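# Flip bent steel straw into lidded cup's hole

## Task

Lift the bent metal straw out of its holder, where it currently leans with the bent end at the bottom, invert it, and insert its long straight end through the opening in the cup's screw lid. Success requires the straight tip to sit in the cup's lower half and the bent end to stay above the lid; a straw that falls all the way to the cup bottom still counts as inserted. Nothing is anchored to the table. At the end the cup and holder must be upright, nothing may still be in motion, the hand must not squeeze the straw, cup or holder between opposite sides even slightly, and the robot may carry no more than one fifth of any of their weights (side friction included). Release the straw and pull the hand away when finished; putting or knocking anything off the table fails the task.

## Robot and tools

Robot: one six-joint arm carrying a five-finger right hand, seen through one camera, cam_wrist (616x616). The arm's joints have speed and acceleration limits, so after a big motion the reported pose may still lag the target. A loose object can occasionally get a small outside shove.

Frames. The scene frame has its origin on the table top under the arm base, +z up, +x forward, +y to the left when facing along +x. Results report end_effector_position in metres and end_effector_quat_wxyz in this frame, plus linear (m/s) and angular (rad/s) velocities; the printed position can be slightly off at long reach. The hand point sits 0.05 m in front of the palm, at the spot where index pad and thumb tip meet in a pinch. Its own axes: +z runs along the extended fingers (fingertips reach 0.06-0.07 m past it), +y points out of the palm, +x crosses the palm toward the little finger. Width: 0.08 m to the little-finger side; on the thumb side 0.02 m if the thumb is turned in front of the palm, otherwise up to 0.09 m. A wrist bracket on the little-finger side protrudes 0.03 m beyond the point along +y and 0.11 m across, and can collide. Rotating the hand shifts the point a little.

The 14-number row (all plain numbers in [-1, 1]), in order: dx, dy, dz, rx, ry, rz, little, ring, middle, index, thumb_bend, thumb_turn, force_limit, speed. The first six are an offset, not a pose: expressed in the hand point's own axes and measured from the hand point pose in the latest result that reported it (before any such result in the scene, and for second or later calls within one reply, from wherever the robot is when the action begins). 1.0 equals 0.6 m for dx-dz and 180 degrees for rx-rz; rx, ry, rz form one rotation vector. All zeros is not a pause: it drives the hand back to that reference pose. The five finger numbers are absolute targets: +1 straight/open, -1 curled shut; thumb_turn +1 is beside the palm, -1 opposite the fingers. A pinch is roughly index -0.22, thumb_bend -0.75, thumb_turn -0.57. force_limit maps -1..+1 to a closing stop load of about 0..10 N at the fingertip (0..15 N for both thumb motors); it never stops opening. speed maps -1..+1 to nearly zero..full speed (full travel in 0.6 s); close at -0.9 or slower for a gentle grip. Each step the commanded pose is clipped to within 100 mm and 16 degrees of the measured pose; position wins over orientation if both cannot be met.

Tools:
- execute_actions {actions, pictures}: actions is a list holding one item or nothing. [] just returns state. {"rows": [...], "steps": n} runs up to 15 control steps of 1/30 s (default 15), one row per step, repeating the last row; every row is counted from the same reference pose, not from the previous row. {"steps": n} without rows waits until n steps (max 300) have passed since the previous result, your reply time included. A refused call does nothing.
- move {target, speed, stop_force}: target is one 14-number row as above; the hand point travels a straight path toward it over 0.5-10 s (cut off at 10 s), turning the shorter way. speed is m/s, 0.002-0.5, default 0.25 (rotation up to twice that in rad/s). The hand numbers are sent at the start. Optional stop_force (13-80 N) ends the path when the wrist sensor feels that much extra push against the direction of travel for two steps; the hand then backs to the pose two steps earlier and holds. Use it only for slow, non-rotating approaches, not when moving away from something you are pressing. The path ignores obstacles; faster contact hits harder, and targets past a firm surface can trigger a fault because the arm is stiff. The result adds a move: line (done, contact, held, off_target, moving, fault) with limits such as paced or held, and the distance to target.
- wait {seconds}: 0-10 s, nothing new sent.
- zoom_image {camera: "cam_wrist", region: [x0, y0, x1, y1]} in pixels from the top-left, at most 504x504.
- show_instructions: shows the reference image(s).
- finished_scene {scene}: ends and grades the scene; irreversible. Answering without a tool call ends everything.

Fingers: a motor moves only when its target changes by 0.01 or more, then continues until it arrives or, when closing, reaches force_limit, and locks (holds at least 15 N). Resending the same values keeps a grip. To loosen, send a target more open than hand_measured. With the thumb fully turned in, the whole hand can wrap objects 0.035-0.08 m wide; turn the thumb before reaching. Results list six values each for hand_measured (position on the target scale), hand_stopped_by (moving, target, force, stalled, fault) and hand_load_n (positive = pushed open); a lost grip shows as loads near zero.

Result lines: "pose unreachable" and HELD mark steps the clearance check altered or blocked (a mount under the base counts as arm). "Hand target" is the pose the controller now drives to. Wrist force and Wrist torque are in the hand axes, with up to about 5.5 N offset, 3.4 N noise, saturating near 100 N; "no reading" is harmless. MOTOR HOT warns at 70 °C; at 85 °C the brakes lock until cool.

Avoid: contact torque over joint limits (shoulder 310, elbow 141, wrists 50.7 N m, held weight included) or any outside force of 150 N, which stop the arm for 10 s; drops, slips, slams and hard pushes; tipping the cup or holder; leaving fingers clamped on anything.

Each tool is called after "Call:" as a command line: name --argument value for each argument, lists and objects as JSON in quotes; but a table of rows of numbers goes row by row, as --pt "numbers of a row", without its own name.

Reference images:

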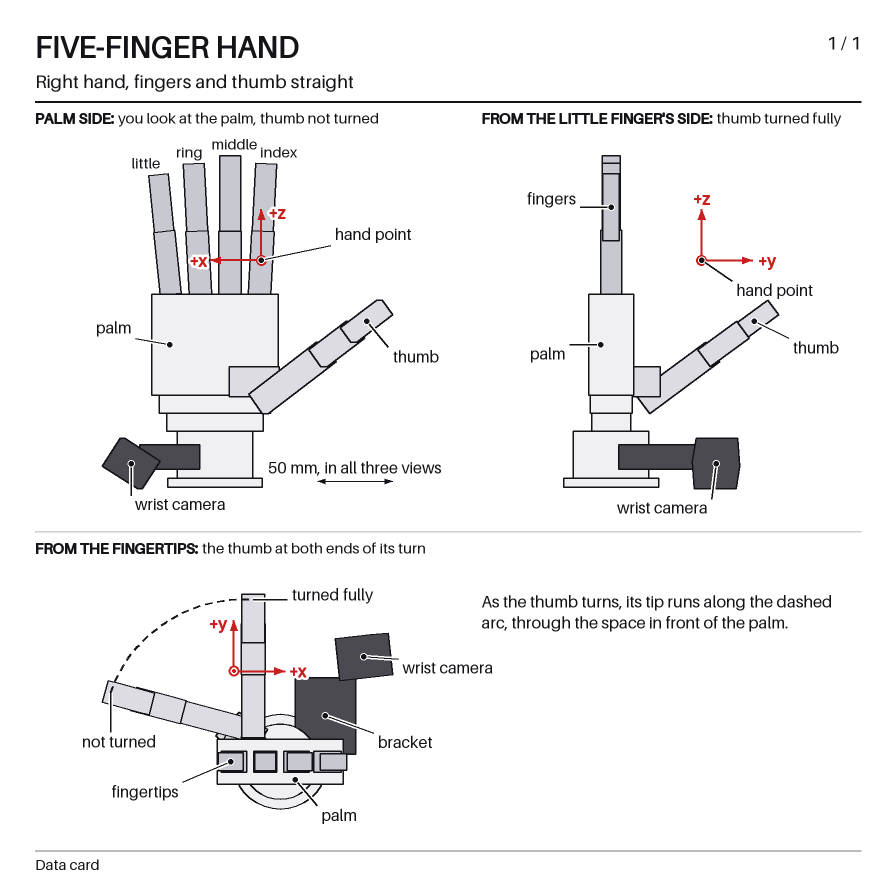

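## Session

Call:
execute_actions --actions '[]'

Scene clock: 0.00 s of 5600.00 s.
end_effector_position=(+0.3837, +0.0231, +0.1004) hand_measured=(+1.000, +1.000, +1.000, +1.000, +1.000, +1.000) hand_load_n=(+0.0, +0.0, +0.0, +0.0, +0.0, +0.0) hand_stopped_by=(target, target, target, target, target, target) hand_force_limit=0.00 hand_speed=-0.80 end_effector_quat_wxyz=(-0.204, +0.102, +0.949, -0.216) end_effector_velocity=(-0.000, +0.000, +0.000) end_effector_angular_velocity=(+0.000, -0.000, -0.000)
Joint positions: [-0.186 -1.169  2.17   0.962  2.039 -1.475]
Joint velocities: [-0.    -0.001  0.001  0.    -0.    -0.   ]
Wrist force (N, on the end effector, along its own x y z axes, offset not removed): no reading
Wrist torque (N m, same axes, about the end effector's origin, offset not removed): no reading
Hand target: +0.384, +0.023, +0.100; -0.204, +0.102, +0.949, -0.216

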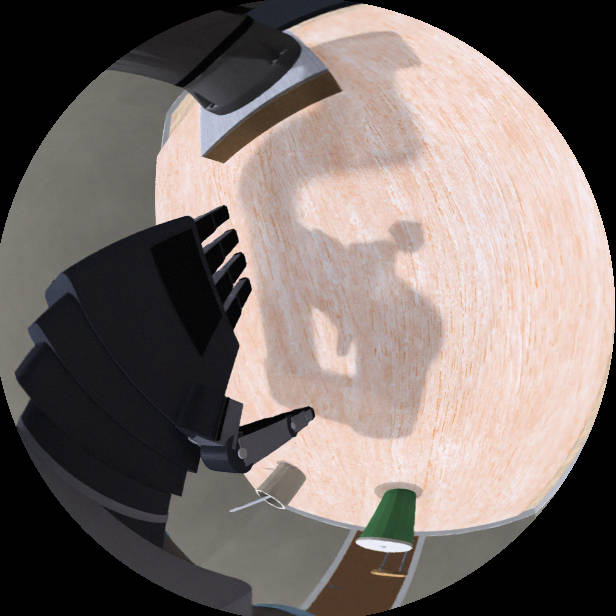

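Call:
move --target '[-0.193,-0.145,-0.405,-0.14,-0.133,-0.066,1,1,1,1,1,1,0,0]'

Call:
move --target '[-0.25,0,0,0,0,0,1,1,1,1,1,1,0,0]'

Scene clock: 20.93 s of 5600.00 s.
end_effector_position=(+0.5827, +0.0023, +0.3000) hand_measured=(+1.000, +1.000, +1.000, +1.000, +1.000, +1.000) hand_load_n=(+0.0, +0.0, +0.0, +0.0, +0.0, +0.0) hand_stopped_by=(target, target, target, target, target, target) hand_force_limit=0.00 hand_speed=0.00 end_effector_quat_wxyz=(+0.001, +0.001, +1.000, -0.000) end_effector_velocity=(+0.002, +0.000, +0.001) end_effector_angular_velocity=(+0.004, -0.003, +0.002)
Joint positions: [-0.396 -1.349  1.82   1.094  1.57  -1.994]
Joint velocities: [-0.001  0.002 -0.004  0.002 -0.005 -0.003]
Wrist force (N, on the end effector, along its own x y z axes, offset not removed): [-0.6 0.8 -0.2]
Wrist torque (N m, same axes, about the end effector's origin, offset not removed): [0.24 0.01 -0.18]
Hand target: +0.583, +0.002, +0.300; +0.001, +0.000, +1.000, -0.000
Off the commanded pose: 0.001 m, 0 deg.
After step 90, 16.10 s passed at rest.
move: done

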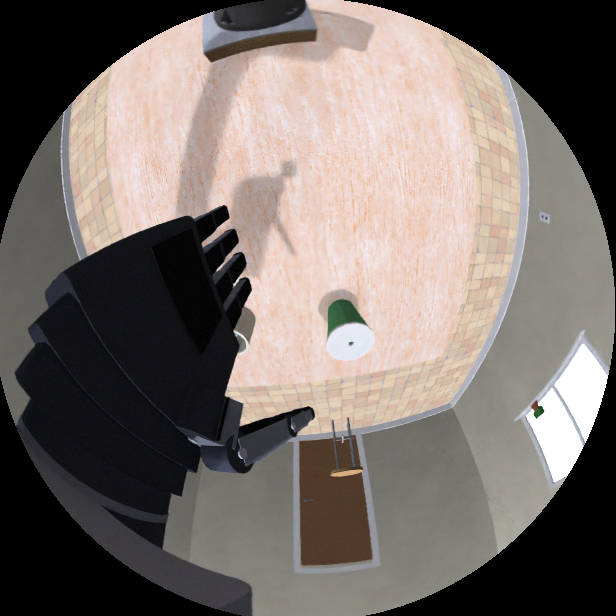

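Scene clock: 22.13 s of 5600.00 s.
end_effector_position=(+0.7325, +0.0021, +0.3002) hand_measured=(+1.000, +1.000, +1.000, +1.000, +1.000, +1.000) hand_load_n=(+0.0, +0.0, +0.0, +0.0, +0.0, +0.0) hand_stopped_by=(target, target, target, target, target, target) hand_force_limit=0.00 hand_speed=0.00 end_effector_quat_wxyz=(+0.001, +0.001, +1.000, -0.000) end_effector_velocity=(+0.002, -0.001, -0.000) end_effector_angular_velocity=(-0.000, +0.000, -0.000)
Joint positions: [-0.304 -1.117  1.496  1.186  1.57  -1.903]
Joint velocities: [ 0.     0.003 -0.005  0.002  0.     0.001]
Wrist force (N, on the end effector, along its own x y z axes, offset not removed): [0.1 0.3 0.9]
Wrist torque (N m, same axes, about the end effector's origin, offset not removed): [0.21 -0.12 -0.10]
Hand target: +0.733, +0.002, +0.300; +0.001, +0.001, +1.000, -0.000
Off the commanded pose: 0.000 m, 0 deg.
move: done

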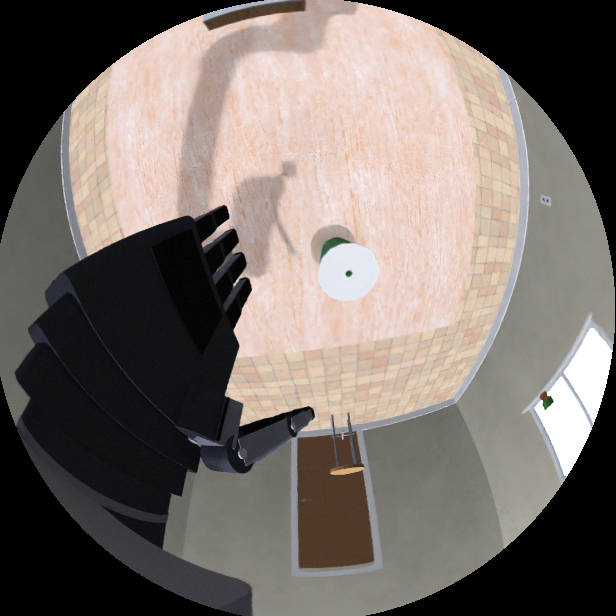

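Call:
move --target '[0,-0.25,0,0,0,0,1,1,1,1,1,1,0,0]'

Call:
move --target '[-0.2,0,0,0,0,0,1,1,1,1,1,1,0,0]'

Scene clock: 32.20 s of 5600.00 s.
end_effector_position=(+0.7321, -0.1478, +0.3002) hand_measured=(+1.000, +1.000, +1.000, +1.000, +1.000, +1.000) hand_load_n=(+0.0, +0.0, +0.0, +0.0, +0.0, +0.0) hand_stopped_by=(target, target, target, target, target, target) hand_force_limit=0.00 hand_speed=0.00 end_effector_quat_wxyz=(+0.001, +0.001, +1.000, -0.000) end_effector_velocity=(+0.000, -0.002, +0.000) end_effector_angular_velocity=(+0.000, -0.000, +0.000)
Joint positions: [-0.501 -1.074  1.43   1.209  1.569 -2.1  ]
Joint velocities: [-0.002  0.001 -0.002  0.001 -0.    -0.002]
Wrist force (N, on the end effector, along its own x y z axes, offset not removed): [-1.5 0.7 -1.7]
Wrist torque (N m, same axes, about the end effector's origin, offset not removed): [0.40 0.13 -0.28]
Hand target: +0.732, -0.148, +0.300; +0.001, +0.001, +1.000, -0.000
Off the commanded pose: 0.000 m, 0 deg.
After step 90, 5.90 s passed at rest.
move: done

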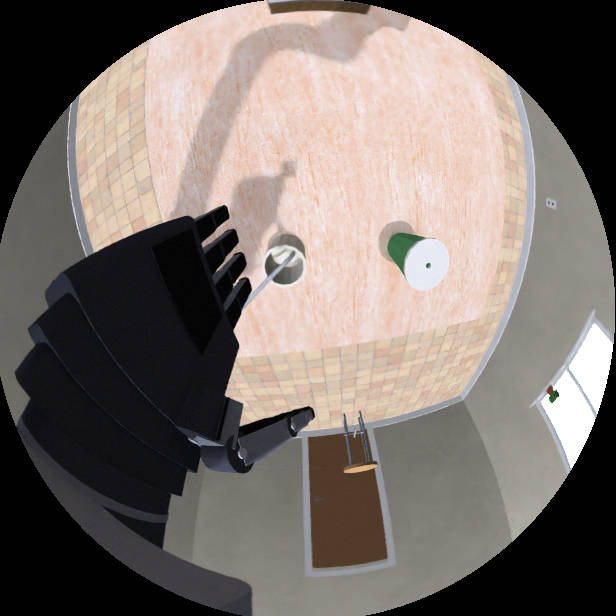

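Scene clock: 33.30 s of 5600.00 s.
end_effector_position=(+0.8519, -0.1480, +0.3004) hand_measured=(+1.000, +1.000, +1.000, +1.000, +1.000, +1.000) hand_load_n=(+0.0, +0.0, +0.0, +0.0, +0.0, +0.0) hand_stopped_by=(target, target, target, target, target, target) hand_force_limit=0.00 hand_speed=0.00 end_effector_quat_wxyz=(+0.001, +0.001, +1.000, -0.000) end_effector_velocity=(+0.002, -0.001, -0.001) end_effector_angular_velocity=(-0.000, +0.001, -0.000)
Joint positions: [-0.427 -0.881  1.114  1.331  1.569 -2.026]
Joint velocities: [ 0.     0.005 -0.007  0.003  0.001  0.001]
Wrist force (N, on the end effector, along its own x y z axes, offset not removed): [-1.7 0.1 -3.1]
Wrist torque (N m, same axes, about the end effector's origin, offset not removed): [0.41 0.24 -0.25]
Hand target: +0.852, -0.148, +0.300; +0.001, +0.001, +1.000, -0.000
Off the commanded pose: 0.000 m, 0 deg.
move: done

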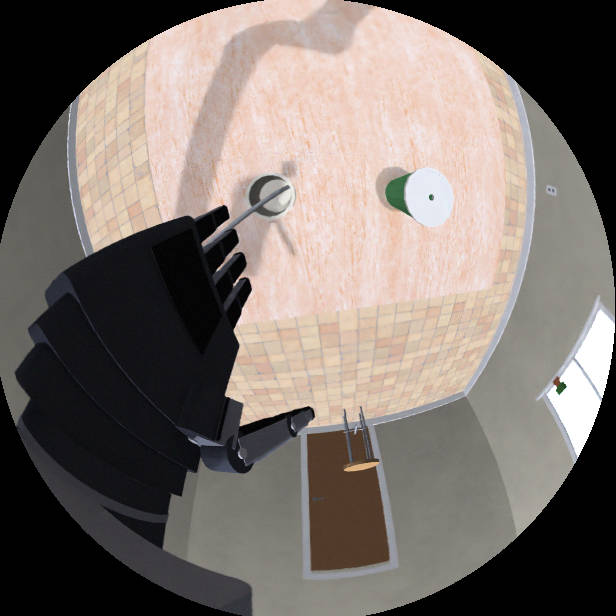

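Call:
move --target '[0.33,-0.09,0,0,-0.5,0,1,1,1,0.4,-0.75,-0.57,0,0]' --speed 0.4

Call:
move --target '[0.2,0,0,0,0,-0.85,1,1,1,0.4,-0.75,-0.57,0,0]' --speed 0.4

Scene clock: 48.00 s of 5600.00 s.
end_effector_position=(+0.6539, -0.2020, +0.3002) hand_measured=(+1.000, +1.000, +1.000, +0.400, -0.750, -0.570) hand_load_n=(+0.0, +0.0, +0.0, +0.0, +0.0, +0.0) hand_stopped_by=(target, target, target, target, target, target) hand_force_limit=0.00 hand_speed=0.00 end_effector_quat_wxyz=(+0.708, +0.001, +0.707, -0.001) end_effector_velocity=(+0.000, -0.001, -0.001) end_effector_angular_velocity=(+0.002, -0.014, -0.003)
Joint positions: [-0.949 -1.445  2.347 -0.912  0.595 -1.565]
Joint velocities: [ 0.002  0.004  0.007 -0.036  0.005  0.022]
Wrist force (N, on the end effector, along its own x y z axes, offset not removed): [-0.3 1.6 -1.0]
Wrist torque (N m, same axes, about the end effector's origin, offset not removed): [0.50 0.02 -0.08]
Hand target: +0.654, -0.202, +0.300; +0.708, +0.001, +0.706, -0.001
Off the commanded pose: 0.000 m, 0 deg.
After step 90, 9.03 s passed at rest.
move: done

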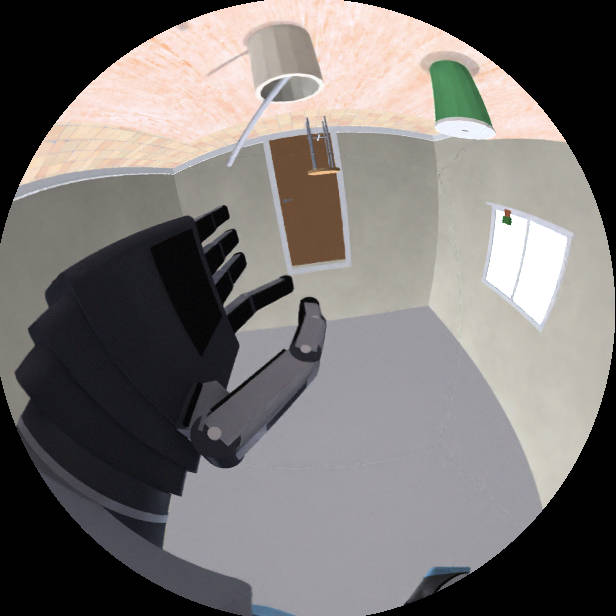

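Scene clock: 51.90 s of 5600.00 s.
end_effector_position=(+0.6541, -0.2020, +0.1803) hand_measured=(+1.000, +1.000, +1.000, +0.400, -0.750, -0.570) hand_load_n=(+0.0, +0.0, +0.0, +0.0, +0.0, +0.0) hand_stopped_by=(target, target, target, target, target, target) hand_force_limit=0.00 hand_speed=0.00 end_effector_quat_wxyz=(-0.164, +0.687, -0.166, +0.688) end_effector_velocity=(+0.000, +0.000, -0.001) end_effector_angular_velocity=(-0.010, +0.002, -0.000)
Joint positions: [-0.796 -1.448  2.456 -1.015  0.749 -4.236]
Joint velocities: [ 0.002  0.001 -0.     0.002  0.002 -0.012]
Wrist force (N, on the end effector, along its own x y z axes, offset not removed): [-1.1 -1.8 0.2]
Wrist torque (N m, same axes, about the end effector's origin, offset not removed): [-0.14 0.06 -0.31]
Hand target: +0.654, -0.202, +0.180; -0.164, +0.687, -0.166, +0.688
Off the commanded pose: 0.000 m, 0 deg.
move: done

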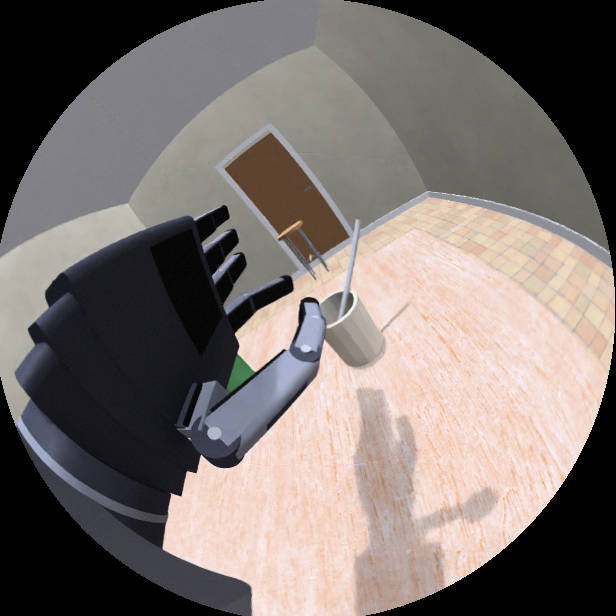

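Call:
move --target '[-0.02,0.02,0.17,0,0,0.06,1,1,1,0.4,-0.75,-0.57,0,0]'

Scene clock: 68.83 s of 5600.00 s.
end_effector_position=(+0.7560, -0.2073, +0.1643) hand_measured=(+1.000, +1.000, +1.000, +0.400, -0.750, -0.570) hand_load_n=(+0.0, +0.0, +0.0, +0.0, +0.0, +0.0) hand_stopped_by=(target, target, target, target, target, target) hand_force_limit=0.00 hand_speed=0.00 end_effector_quat_wxyz=(-0.228, +0.668, -0.230, +0.670) end_effector_velocity=(+0.002, -0.001, -0.001) end_effector_angular_velocity=(+0.004, +0.001, -0.001)
Joint positions: [-0.662 -1.292  2.268 -0.983  0.882 -4.049]
Joint velocities: [ 0.002  0.004 -0.004  0.001  0.003  0.003]
Wrist force (N, on the end effector, along its own x y z axes, offset not removed): [-2.4 0.6 -0.9]
Wrist torque (N m, same axes, about the end effector's origin, offset not removed): [0.30 0.29 -0.29]
Hand target: +0.756, -0.207, +0.164; -0.228, +0.668, -0.230, +0.670
Off the commanded pose: 0.000 m, 0 deg.
After step 90, 12.93 s passed at rest.
move: done

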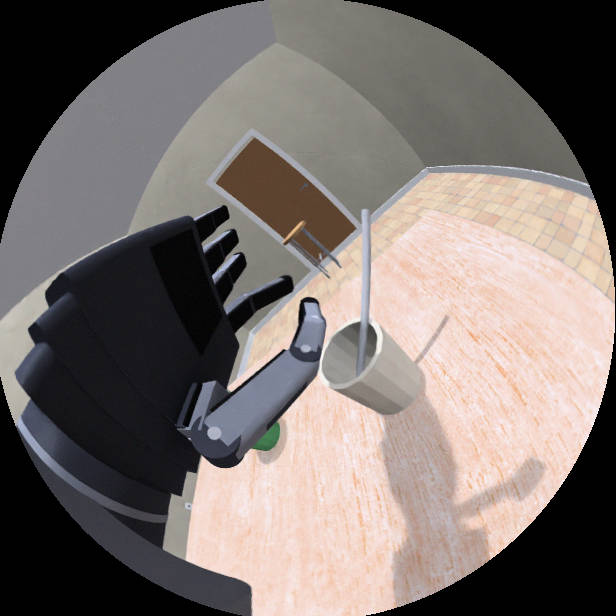

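Call:
move --target '[0,0.05,0,0,0,0,1,1,1,0.4,-0.75,-0.57,0,0]'

Scene clock: 76.13 s of 5600.00 s.
end_effector_position=(+0.7560, -0.2309, +0.1460) hand_measured=(+1.000, +1.000, +1.000, +0.400, -0.750, -0.570) hand_load_n=(+0.0, +0.0, +0.0, +0.0, +0.0, +0.0) hand_stopped_by=(target, target, target, target, target, target) hand_force_limit=0.00 hand_speed=0.00 end_effector_quat_wxyz=(-0.228, +0.668, -0.230, +0.670) end_effector_velocity=(-0.000, -0.001, -0.003) end_effector_angular_velocity=(+0.002, +0.002, +0.000)
Joint positions: [-0.698 -1.249  2.259 -1.017  0.846 -4.049]
Joint velocities: [-0.002  0.006 -0.001 -0.002 -0.002  0.   ]
Wrist force (N, on the end effector, along its own x y z axes, offset not removed): [-1.3 0.3 -1.4]
Wrist torque (N m, same axes, about the end effector's origin, offset not removed): [0.27 0.12 -0.25]
Hand target: +0.756, -0.231, +0.146; -0.228, +0.668, -0.230, +0.670
Off the commanded pose: 0.000 m, 0 deg.
After step 90, 3.47 s passed at rest.
move: done

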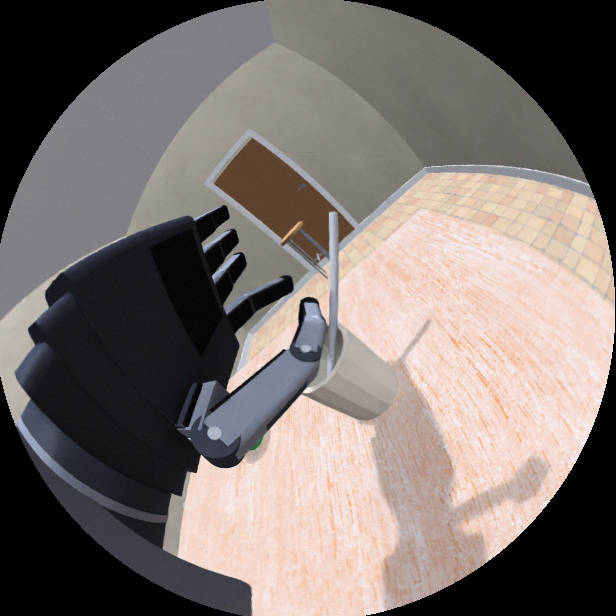

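Call:
move --target '[0,0.04,0.025,0,-0.06,0,1,1,1,0.55,-0.75,-0.57,0,0]' --speed 0.08

Call:
zoom_image --camera "cam_wrist" --region '[200,150,450,450]'

Scene clock: 86.33 s of 5600.00 s.
end_effector_position=(+0.7709, -0.2498, +0.1313) hand_measured=(+1.000, +1.000, +1.000, +0.550, -0.750, -0.570) hand_load_n=(+0.0, +0.0, +0.0, +0.0, +0.0, +0.0) hand_stopped_by=(target, target, target, target, target, target) hand_force_limit=0.00 hand_speed=0.00 end_effector_quat_wxyz=(-0.249, +0.728, -0.207, +0.604) end_effector_velocity=(-0.000, +0.000, -0.001) end_effector_angular_velocity=(+0.000, +0.010, +0.006)
Joint positions: [-0.735 -1.201  2.115 -0.693  0.706 -4.215]
Joint velocities: [-0.001  0.003 -0.007  0.021 -0.005 -0.012]
Wrist force (N, on the end effector, along its own x y z axes, offset not removed): [-0.1 0.4 -1.5]
Wrist torque (N m, same axes, about the end effector's origin, offset not removed): [0.26 0.03 -0.14]
Hand target: +0.771, -0.250, +0.131; -0.249, +0.728, -0.207, +0.604
Off the commanded pose: 0.000 m, 0 deg.
After step 90, 5.67 s passed at rest.
move: done

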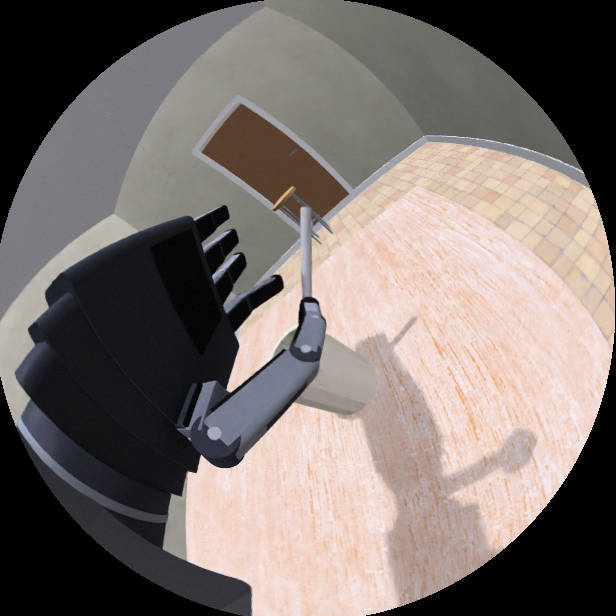

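Region (200, 150, 450, 450) of cam_wrist's 616x616 image, scaled by 1.680, with more detail than that image has.

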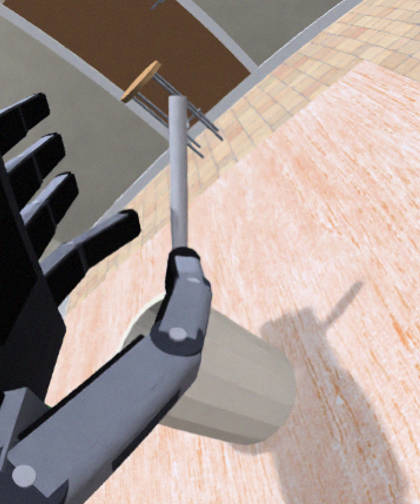

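Slide 1.5 cm lower, slightly forward, then close.

Call:
move --target '[-0.02,0,0.012,0,0,0,1,1,1,0.15,-0.75,-0.57,0,-0.7]' --speed 0.05

Call:
move --target '[0,0,0,0,0,0,1,1,1,-0.4,-0.75,-0.57,0.6,-0.85]'

Call:
zoom_image --camera "cam_wrist" --region '[200,150,450,450]'

Scene clock: 100.27 s of 5600.00 s.
end_effector_position=(+0.7758, -0.2417, +0.1210) hand_measured=(+1.000, +1.000, +1.000, +0.150, -0.750, -0.570) hand_load_n=(+0.0, +0.0, +0.0, +0.0, +0.0, +0.0) hand_stopped_by=(target, target, target, target, target, target) hand_force_limit=0.00 hand_speed=-0.70 end_effector_quat_wxyz=(-0.249, +0.728, -0.207, +0.604) end_effector_velocity=(-0.000, +0.001, -0.001) end_effector_angular_velocity=(+0.001, +0.001, +0.001)
Joint positions: [-0.718 -1.185  2.118 -0.716  0.722 -4.209]
Joint velocities: [ 0.001  0.001  0.001 -0.     0.    -0.   ]
Wrist force (N, on the end effector, along its own x y z axes, offset not removed): [-1.6 1.1 1.6]
Wrist torque (N m, same axes, about the end effector's origin, offset not removed): [0.27 0.14 -0.26]
Hand target: +0.776, -0.242, +0.121; -0.249, +0.728, -0.207, +0.604
Off the commanded pose: 0.000 m, 0 deg.
After step 90, 9.87 s passed at rest.
move: done

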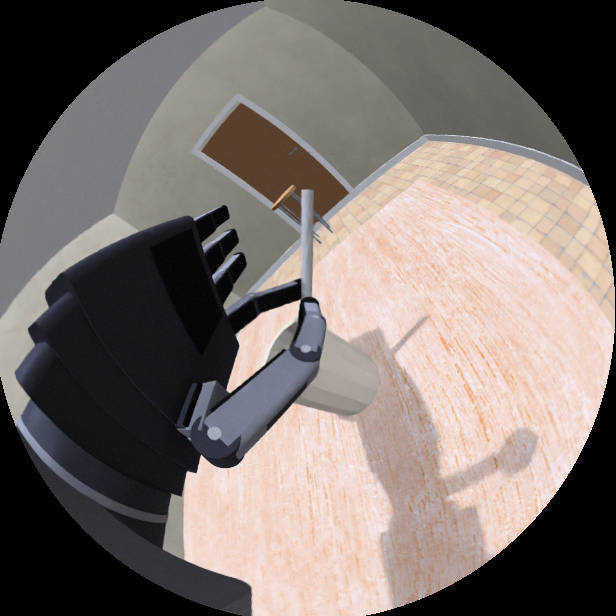

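Scene clock: 101.57 s of 5600.00 s.
end_effector_position=(+0.7758, -0.2417, +0.1210) hand_measured=(+1.000, +1.000, +1.000, -0.104, -0.748, -0.570) hand_load_n=(+0.0, +0.0, +0.0, +6.0, +2.0, -1.0) hand_stopped_by=(target, target, target, force, target, target) hand_force_limit=0.60 hand_speed=-0.85 end_effector_quat_wxyz=(-0.249, +0.728, -0.207, +0.604) end_effector_velocity=(+0.000, -0.000, +0.000) end_effector_angular_velocity=(-0.000, -0.000, -0.000)
Joint positions: [-0.718 -1.185  2.118 -0.716  0.722 -4.209]
Joint velocities: [-0.  0. -0.  0.  0. -0.]
Wrist force (N, on the end effector, along its own x y z axes, offset not removed): [-0.9 -1.3 0.1]
Wrist torque (N m, same axes, about the end effector's origin, offset not removed): [0.08 0.21 -0.20]
Hand target: +0.776, -0.242, +0.121; -0.249, +0.728, -0.207, +0.604
Off the commanded pose: 0.000 m, 0 deg.
move: done

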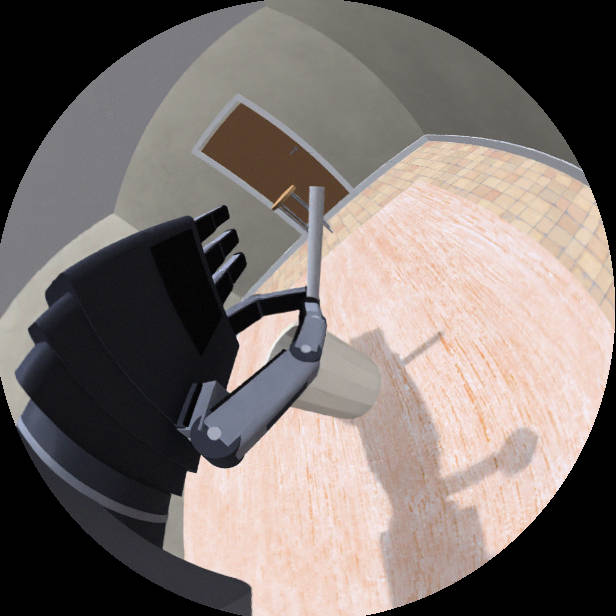

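Region (200, 150, 450, 450) of cam_wrist's 616x616 image, scaled by 1.680, with more detail than that image has.

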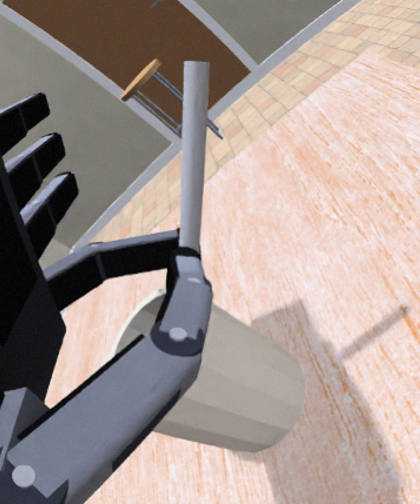

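Call:
move --target '[0,0.01,0,0,0,0,1,1,1,0.05,-0.75,-0.57,0.6,0]' --speed 0.01

Call:
move --target '[0,0,0,0,0,0,1,1,1,-0.4,-0.75,-0.57,0.9,-0.85]'

Call:
move --target '[0.28,-0.06,0,0,0,0,1,1,1,-0.4,-0.75,-0.57,0.9,-0.85]' --speed 0.07

Scene clock: 108.93 s of 5600.00 s.
end_effector_position=(+0.7757, -0.2463, +0.1174) hand_measured=(+1.000, +1.000, +1.000, +0.050, -0.750, -0.570) hand_load_n=(+0.0, +0.0, +0.0, +0.0, +0.0, +0.0) hand_stopped_by=(target, target, target, target, target, target) hand_force_limit=0.60 hand_speed=0.00 end_effector_quat_wxyz=(-0.249, +0.728, -0.207, +0.604) end_effector_velocity=(+0.000, -0.001, +0.001) end_effector_angular_velocity=(-0.001, -0.001, +0.000)
Joint positions: [-0.724 -1.177  2.115 -0.72   0.716 -4.212]
Joint velocities: [-0.001 -0.    -0.    -0.001 -0.002 -0.   ]
Wrist force (N, on the end effector, along its own x y z axes, offset not removed): [-1.0 0.8 -1.4]
Wrist torque (N m, same axes, about the end effector's origin, offset not removed): [0.41 0.17 -0.15]
Hand target: +0.776, -0.246, +0.117; -0.249, +0.728, -0.207, +0.604
Off the commanded pose: 0.000 m, 0 deg.
After step 90, 3.53 s passed at rest.
move: done

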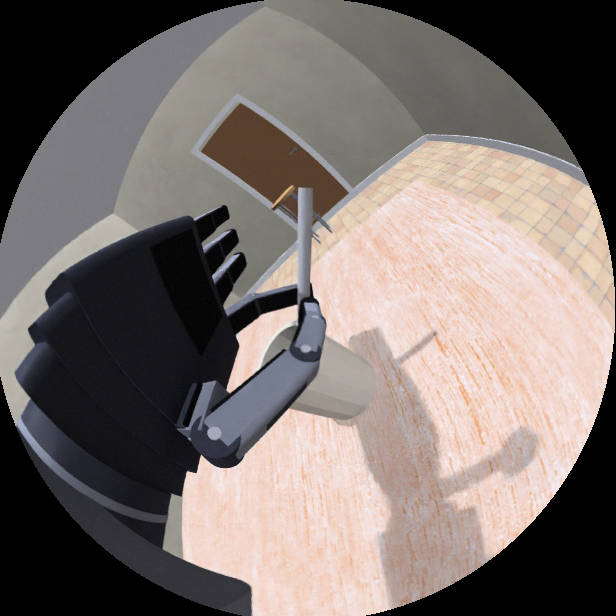

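Scene clock: 109.90 s of 5600.00 s.
end_effector_position=(+0.7757, -0.2464, +0.1174) hand_measured=(+1.000, +1.000, +1.000, -0.120, -0.748, -0.570) hand_load_n=(+0.0, +0.0, +0.0, +10.5, +5.0, -1.5) hand_stopped_by=(target, target, target, force, target, target) hand_force_limit=0.90 hand_speed=-0.85 end_effector_quat_wxyz=(-0.249, +0.728, -0.207, +0.604) end_effector_velocity=(+0.000, +0.000, +0.001) end_effector_angular_velocity=(-0.001, -0.001, +0.000)
Joint positions: [-0.724 -1.177  2.115 -0.72   0.716 -4.212]
Joint velocities: [ 0.    -0.001  0.    -0.    -0.     0.   ]
Wrist force (N, on the end effector, along its own x y z axes, offset not removed): [-2.2 -0.3 0.0]
Wrist torque (N m, same axes, about the end effector's origin, offset not removed): [0.34 0.45 -0.19]
Hand target: +0.776, -0.246, +0.117; -0.249, +0.728, -0.207, +0.604
Off the commanded pose: 0.000 m, 0 deg.
move: done

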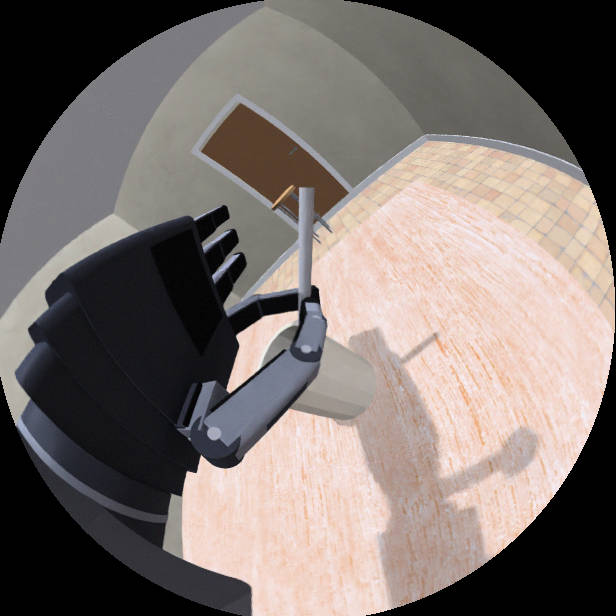

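Scene clock: 112.77 s of 5600.00 s.
end_effector_position=(+0.8066, -0.3192, +0.2698) hand_measured=(+1.000, +1.000, +1.000, -0.120, -0.748, -0.570) hand_load_n=(+0.0, +0.0, +0.0, +10.0, +4.0, -2.5) hand_stopped_by=(target, target, target, force, target, target) hand_force_limit=0.90 hand_speed=-0.85 end_effector_quat_wxyz=(-0.249, +0.728, -0.207, +0.604) end_effector_velocity=(+0.001, -0.002, +0.001) end_effector_angular_velocity=(+0.001, +0.001, -0.000)
Joint positions: [-0.777 -1.286  1.903 -0.385  0.665 -4.23 ]
Joint velocities: [-0.001  0.002 -0.004  0.004 -0.001 -0.   ]
Wrist force (N, on the end effector, along its own x y z axes, offset not removed): [-1.1 3.1 -2.4]
Wrist torque (N m, same axes, about the end effector's origin, offset not removed): [0.85 0.14 -0.06]
Hand target: +0.807, -0.319, +0.270; -0.249, +0.728, -0.207, +0.604
Off the commanded pose: 0.000 m, 0 deg.
move: done

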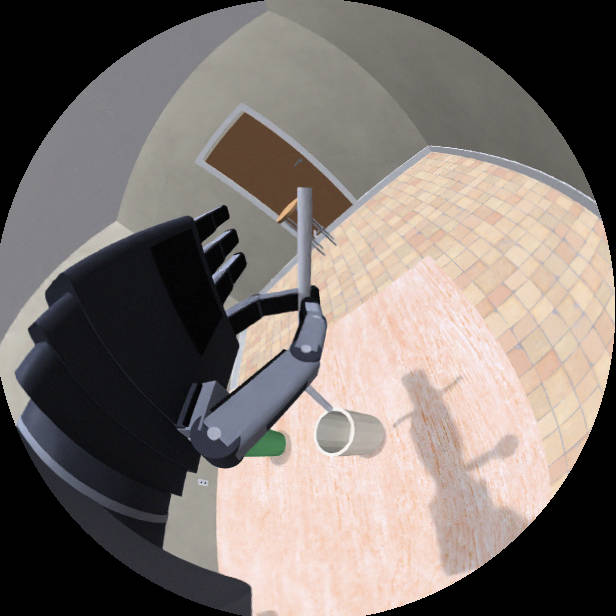

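Call:
move --target '[0.078,-0.062,0,0,0.06,0,1,1,1,-0.4,-0.75,-0.57,0.9,-0.85]' --speed 0.12

Call:
move --target '[-0.39,-0.477,-0.07,0,0,0.79,1,1,1,-0.4,-0.75,-0.57,0.9,-0.85]'

Scene clock: 130.63 s of 5600.00 s.
end_effector_position=(+0.8152, -0.3180, +0.3289) hand_measured=(+1.000, +1.000, +1.000, -0.120, -0.748, -0.570) hand_load_n=(+0.0, +0.0, +0.0, +10.0, +4.0, -2.5) hand_stopped_by=(target, target, target, force, target, target) hand_force_limit=0.90 hand_speed=-0.85 end_effector_quat_wxyz=(-0.228, +0.668, -0.230, +0.670) end_effector_velocity=(+0.001, -0.001, +0.002) end_effector_angular_velocity=(-0.000, -0.005, -0.004)
Joint positions: [-0.742 -1.375  1.971 -0.604  0.803 -4.048]
Joint velocities: [ 0.001 -0.001  0.001 -0.007  0.005  0.005]
Wrist force (N, on the end effector, along its own x y z axes, offset not removed): [0.4 1.2 -1.4]
Wrist torque (N m, same axes, about the end effector's origin, offset not removed): [0.42 -0.11 -0.07]
Hand target: +0.815, -0.318, +0.329; -0.228, +0.668, -0.230, +0.670
Off the commanded pose: 0.000 m, 0 deg.
After step 90, 13.63 s passed at rest.
move: done

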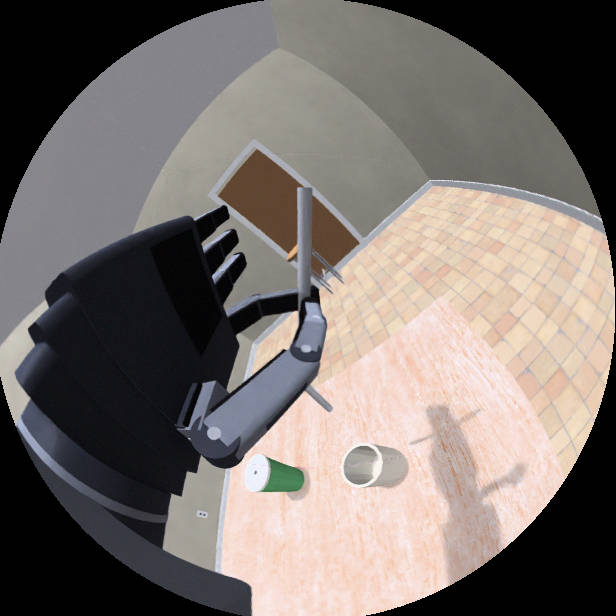

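Scene clock: 136.07 s of 5600.00 s.
end_effector_position=(+0.7742, +0.0518, +0.3194) hand_measured=(+1.000, +1.000, +1.000, -0.120, -0.748, -0.570) hand_load_n=(+0.0, +0.0, +0.0, +10.0, +4.0, -2.5) hand_stopped_by=(target, target, target, force, target, target) hand_force_limit=0.90 hand_speed=-0.85 end_effector_quat_wxyz=(+0.708, +0.000, +0.706, -0.001) end_effector_velocity=(-0.001, +0.002, -0.002) end_effector_angular_velocity=(+0.012, +0.002, -0.001)
Joint positions: [-0.337 -1.416  2.259 -0.849  1.207 -1.571]
Joint velocities: [ 0.004  0.002  0.003 -0.003  0.005  0.011]
Wrist force (N, on the end effector, along its own x y z axes, offset not removed): [-0.6 -0.5 -0.7]
Wrist torque (N m, same axes, about the end effector's origin, offset not removed): [0.11 -0.02 -0.25]
Hand target: +0.774, +0.052, +0.319; +0.708, +0.001, +0.706, -0.001
Off the commanded pose: 0.000 m, 0 deg.
move: done

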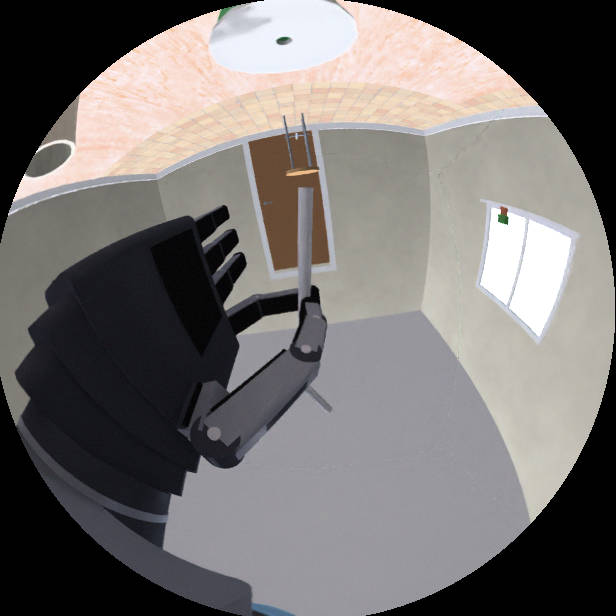

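Call:
move --target '[0.07,0.02,-0.04,0,0,-0.055,1,1,1,-0.4,-0.75,-0.57,0.9,-0.85]' --speed 0.1

Call:
move --target '[0.033,0.006,0,0,0,0,1,1,1,-0.4,-0.75,-0.57,0.9,-0.85]' --speed 0.1

Call:
zoom_image --camera "cam_wrist" --region '[200,60,420,220]'

Scene clock: 155.33 s of 5600.00 s.
end_effector_position=(+0.7504, +0.0638, +0.2775) hand_measured=(+1.000, +1.000, +1.000, -0.120, -0.748, -0.570) hand_load_n=(+0.0, +0.0, +0.0, +10.0, +4.0, -2.5) hand_stopped_by=(target, target, target, force, target, target) hand_force_limit=0.90 hand_speed=-0.85 end_effector_quat_wxyz=(+0.705, -0.060, +0.704, -0.062) end_effector_velocity=(-0.001, +0.001, -0.003) end_effector_angular_velocity=(-0.006, +0.001, +0.001)
Joint positions: [-0.34  -1.399  2.323 -0.93   1.204 -1.743]
Joint velocities: [ 0.     0.002  0.003 -0.004 -0.    -0.007]
Wrist force (N, on the end effector, along its own x y z axes, offset not removed): [-0.2 0.2 -0.6]
Wrist torque (N m, same axes, about the end effector's origin, offset not removed): [0.19 -0.04 -0.13]
Hand target: +0.750, +0.064, +0.277; +0.705, -0.061, +0.704, -0.063
Off the commanded pose: 0.000 m, 0 deg.
After step 90, 15.00 s passed at rest.
move: done

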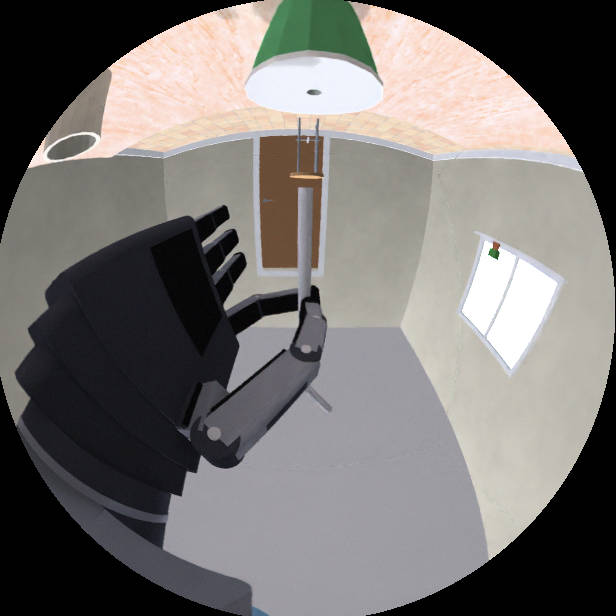

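Scene clock: 156.13 s of 5600.00 s.
end_effector_position=(+0.7504, +0.0639, +0.2575) hand_measured=(+1.000, +1.000, +1.000, -0.120, -0.748, -0.570) hand_load_n=(+0.0, +0.0, +0.0, +10.0, +4.0, -2.5) hand_stopped_by=(target, target, target, force, target, target) hand_force_limit=0.90 hand_speed=-0.85 end_effector_quat_wxyz=(+0.705, -0.060, +0.704, -0.062) end_effector_velocity=(+0.001, -0.000, -0.003) end_effector_angular_velocity=(+0.001, +0.001, -0.000)
Joint positions: [-0.34  -1.362  2.334 -0.978  1.205 -1.743]
Joint velocities: [ 0.     0.006  0.    -0.005  0.     0.   ]
Wrist force (N, on the end effector, along its own x y z axes, offset not removed): [-0.6 1.3 -0.8]
Wrist torque (N m, same axes, about the end effector's origin, offset not removed): [0.33 0.10 -0.19]
Hand target: +0.750, +0.064, +0.257; +0.705, -0.060, +0.704, -0.062
Off the commanded pose: 0.000 m, 0 deg.
move: done

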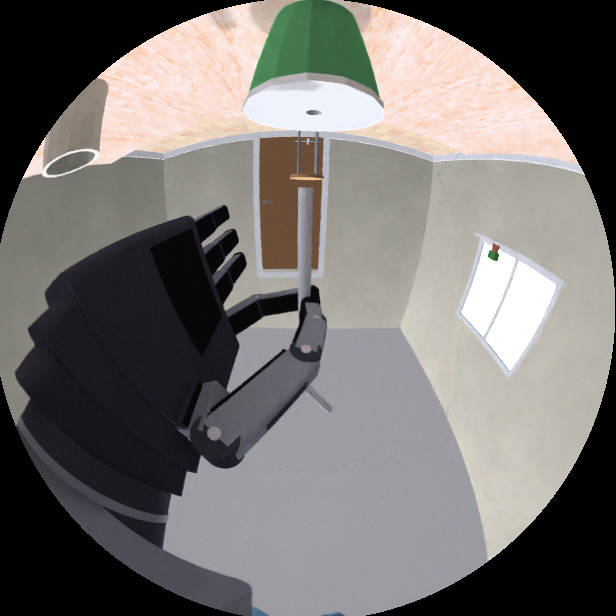

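Region (200, 60, 420, 220) of cam_wrist's 616x616 image, scaled by 2.291, with more detail than that image has; it fills the top 367 rows of this view, and the rest is white.

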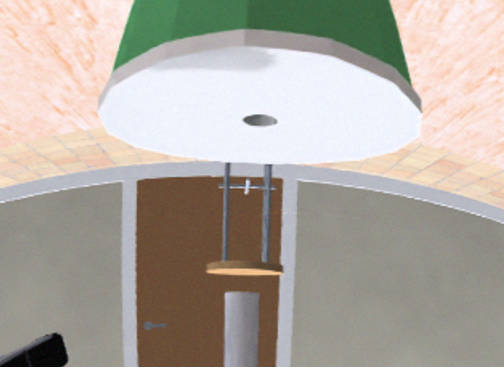

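Call:
move --target '[0.075,0.022,0.04,-0.009,0.055,0,1,1,1,-0.4,-0.75,-0.57,0.9,-0.85]' --speed 0.08

Call:
zoom_image --camera "cam_wrist" --region '[220,100,400,230]'

Scene clock: 168.23 s of 5600.00 s.
end_effector_position=(+0.7744, +0.0692, +0.2110) hand_measured=(+1.000, +1.000, +1.000, -0.120, -0.748, -0.570) hand_load_n=(+0.0, +0.0, +0.0, +10.0, +4.0, -2.5) hand_stopped_by=(target, target, target, force, target, target) hand_force_limit=0.90 hand_speed=-0.85 end_effector_quat_wxyz=(+0.641, -0.065, +0.763, -0.057) end_effector_velocity=(+0.001, -0.000, -0.003) end_effector_angular_velocity=(+0.001, +0.008, -0.001)
Joint positions: [-0.31  -1.299  2.248 -0.77   1.241 -1.804]
Joint velocities: [ 0.001  0.005 -0.004  0.008  0.002 -0.002]
Wrist force (N, on the end effector, along its own x y z axes, offset not removed): [-1.6 1.0 -0.9]
Wrist torque (N m, same axes, about the end effector's origin, offset not removed): [0.42 0.12 -0.24]
Hand target: +0.774, +0.069, +0.211; +0.641, -0.065, +0.763, -0.057
Off the commanded pose: 0.000 m, 0 deg.
After step 90, 7.63 s passed at rest.
move: done

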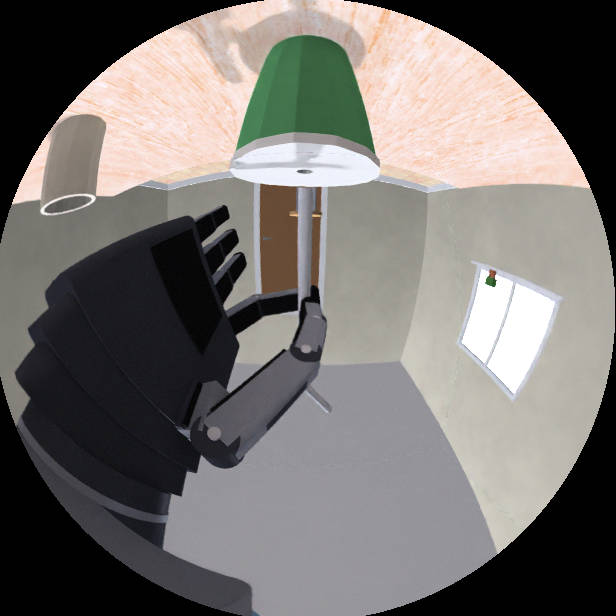

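Region (220, 100, 400, 230) of cam_wrist's 616x616 image, scaled by 2.800, with more detail than that image has.

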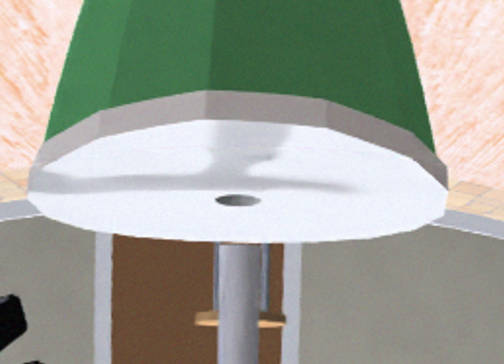

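Call:
move --target '[0.008,0,0.02,0,0,0,1,1,1,-0.4,-0.75,-0.57,0.9,-0.85]' --speed 0.03

Call:
zoom_image --camera "cam_wrist" --region '[250,130,360,210]'

Scene clock: 178.73 s of 5600.00 s.
end_effector_position=(+0.7852, +0.0683, +0.2044) hand_measured=(+1.000, +1.000, +1.000, -0.120, -0.748, -0.570) hand_load_n=(+0.0, +0.0, +0.0, +10.0, +4.0, -2.5) hand_stopped_by=(target, target, target, force, target, target) hand_force_limit=0.90 hand_speed=-0.85 end_effector_quat_wxyz=(+0.641, -0.065, +0.763, -0.057) end_effector_velocity=(+0.002, -0.000, -0.000) end_effector_angular_velocity=(-0.000, -0.001, -0.000)
Joint positions: [-0.304 -1.274  2.23  -0.777  1.247 -1.803]
Joint velocities: [ 0.001  0.003 -0.003 -0.001  0.001  0.   ]
Wrist force (N, on the end effector, along its own x y z axes, offset not removed): [-0.2 1.0 -2.4]
Wrist torque (N m, same axes, about the end effector's origin, offset not removed): [0.50 -0.01 -0.11]
Hand target: +0.785, +0.068, +0.204; +0.641, -0.065, +0.763, -0.057
Off the commanded pose: 0.000 m, 0 deg.
After step 90, 6.73 s passed at rest.
move: done

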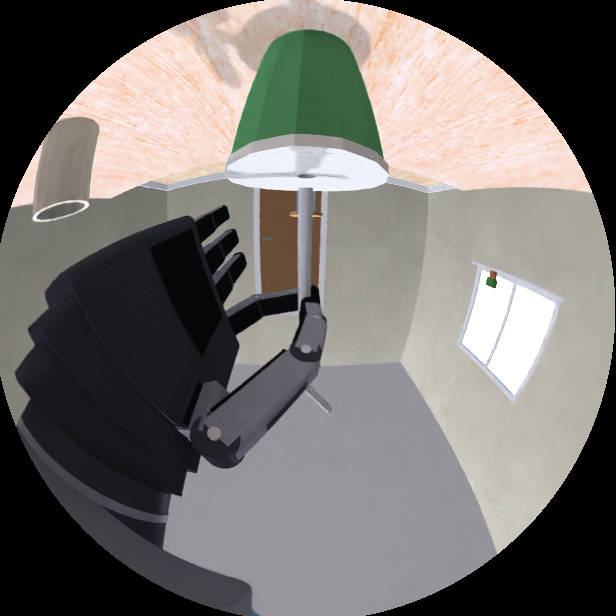

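Region (250, 130, 360, 210) of cam_wrist's 616x616 image, scaled by 4.582, with more detail than that image has; it fills the top 367 rows of this view, and the rest is white.

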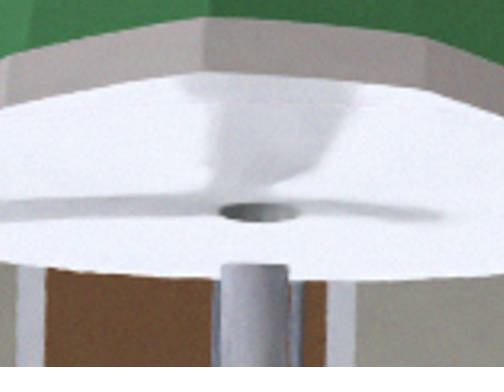

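Call:
move --target '[0.02,0.0045,0.002,0,0,0,1,1,1,-0.4,-0.75,-0.57,0.9,-0.85]' --speed 0.008

Call:
zoom_image --camera "cam_wrist" --region '[250,150,360,230]'

Scene clock: 184.83 s of 5600.00 s.
end_effector_position=(+0.7844, +0.0689, +0.1923) hand_measured=(+1.000, +1.000, +1.000, -0.120, -0.748, -0.570) hand_load_n=(+0.0, +0.0, +0.0, +10.0, +4.5, +0.5) hand_stopped_by=(target, target, target, force, target, target) hand_force_limit=0.90 hand_speed=-0.85 end_effector_quat_wxyz=(+0.641, -0.065, +0.763, -0.057) end_effector_velocity=(+0.000, -0.000, -0.002) end_effector_angular_velocity=(+0.000, +0.001, -0.000)
Joint positions: [-0.304 -1.255  2.237 -0.804  1.248 -1.803]
Joint velocities: [-0.     0.004  0.    -0.003  0.    -0.   ]
Wrist force (N, on the end effector, along its own x y z axes, offset not removed): [-9.6 -2.5 -1.6]
Wrist torque (N m, same axes, about the end effector's origin, offset not removed): [0.15 0.04 -0.28]
Hand target: +0.784, +0.069, +0.192; +0.641, -0.065, +0.763, -0.057
Off the commanded pose: 0.000 m, 0 deg.
After step 90, 1.33 s passed at rest.
move: done

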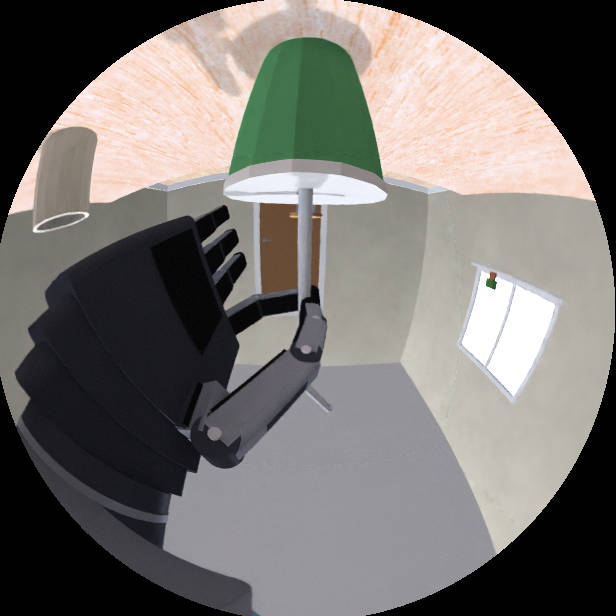

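Region (250, 150, 360, 230) of cam_wrist's 616x616 image, scaled by 4.582, with more detail than that image has; it fills the top 367 rows of this view, and the rest is white.

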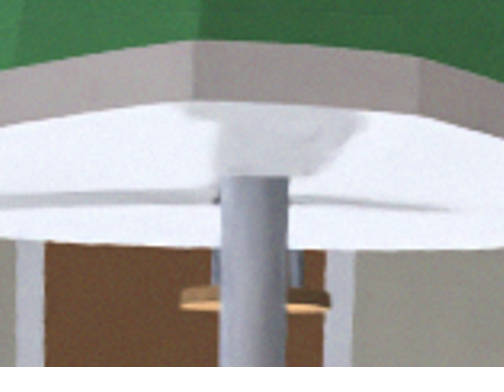

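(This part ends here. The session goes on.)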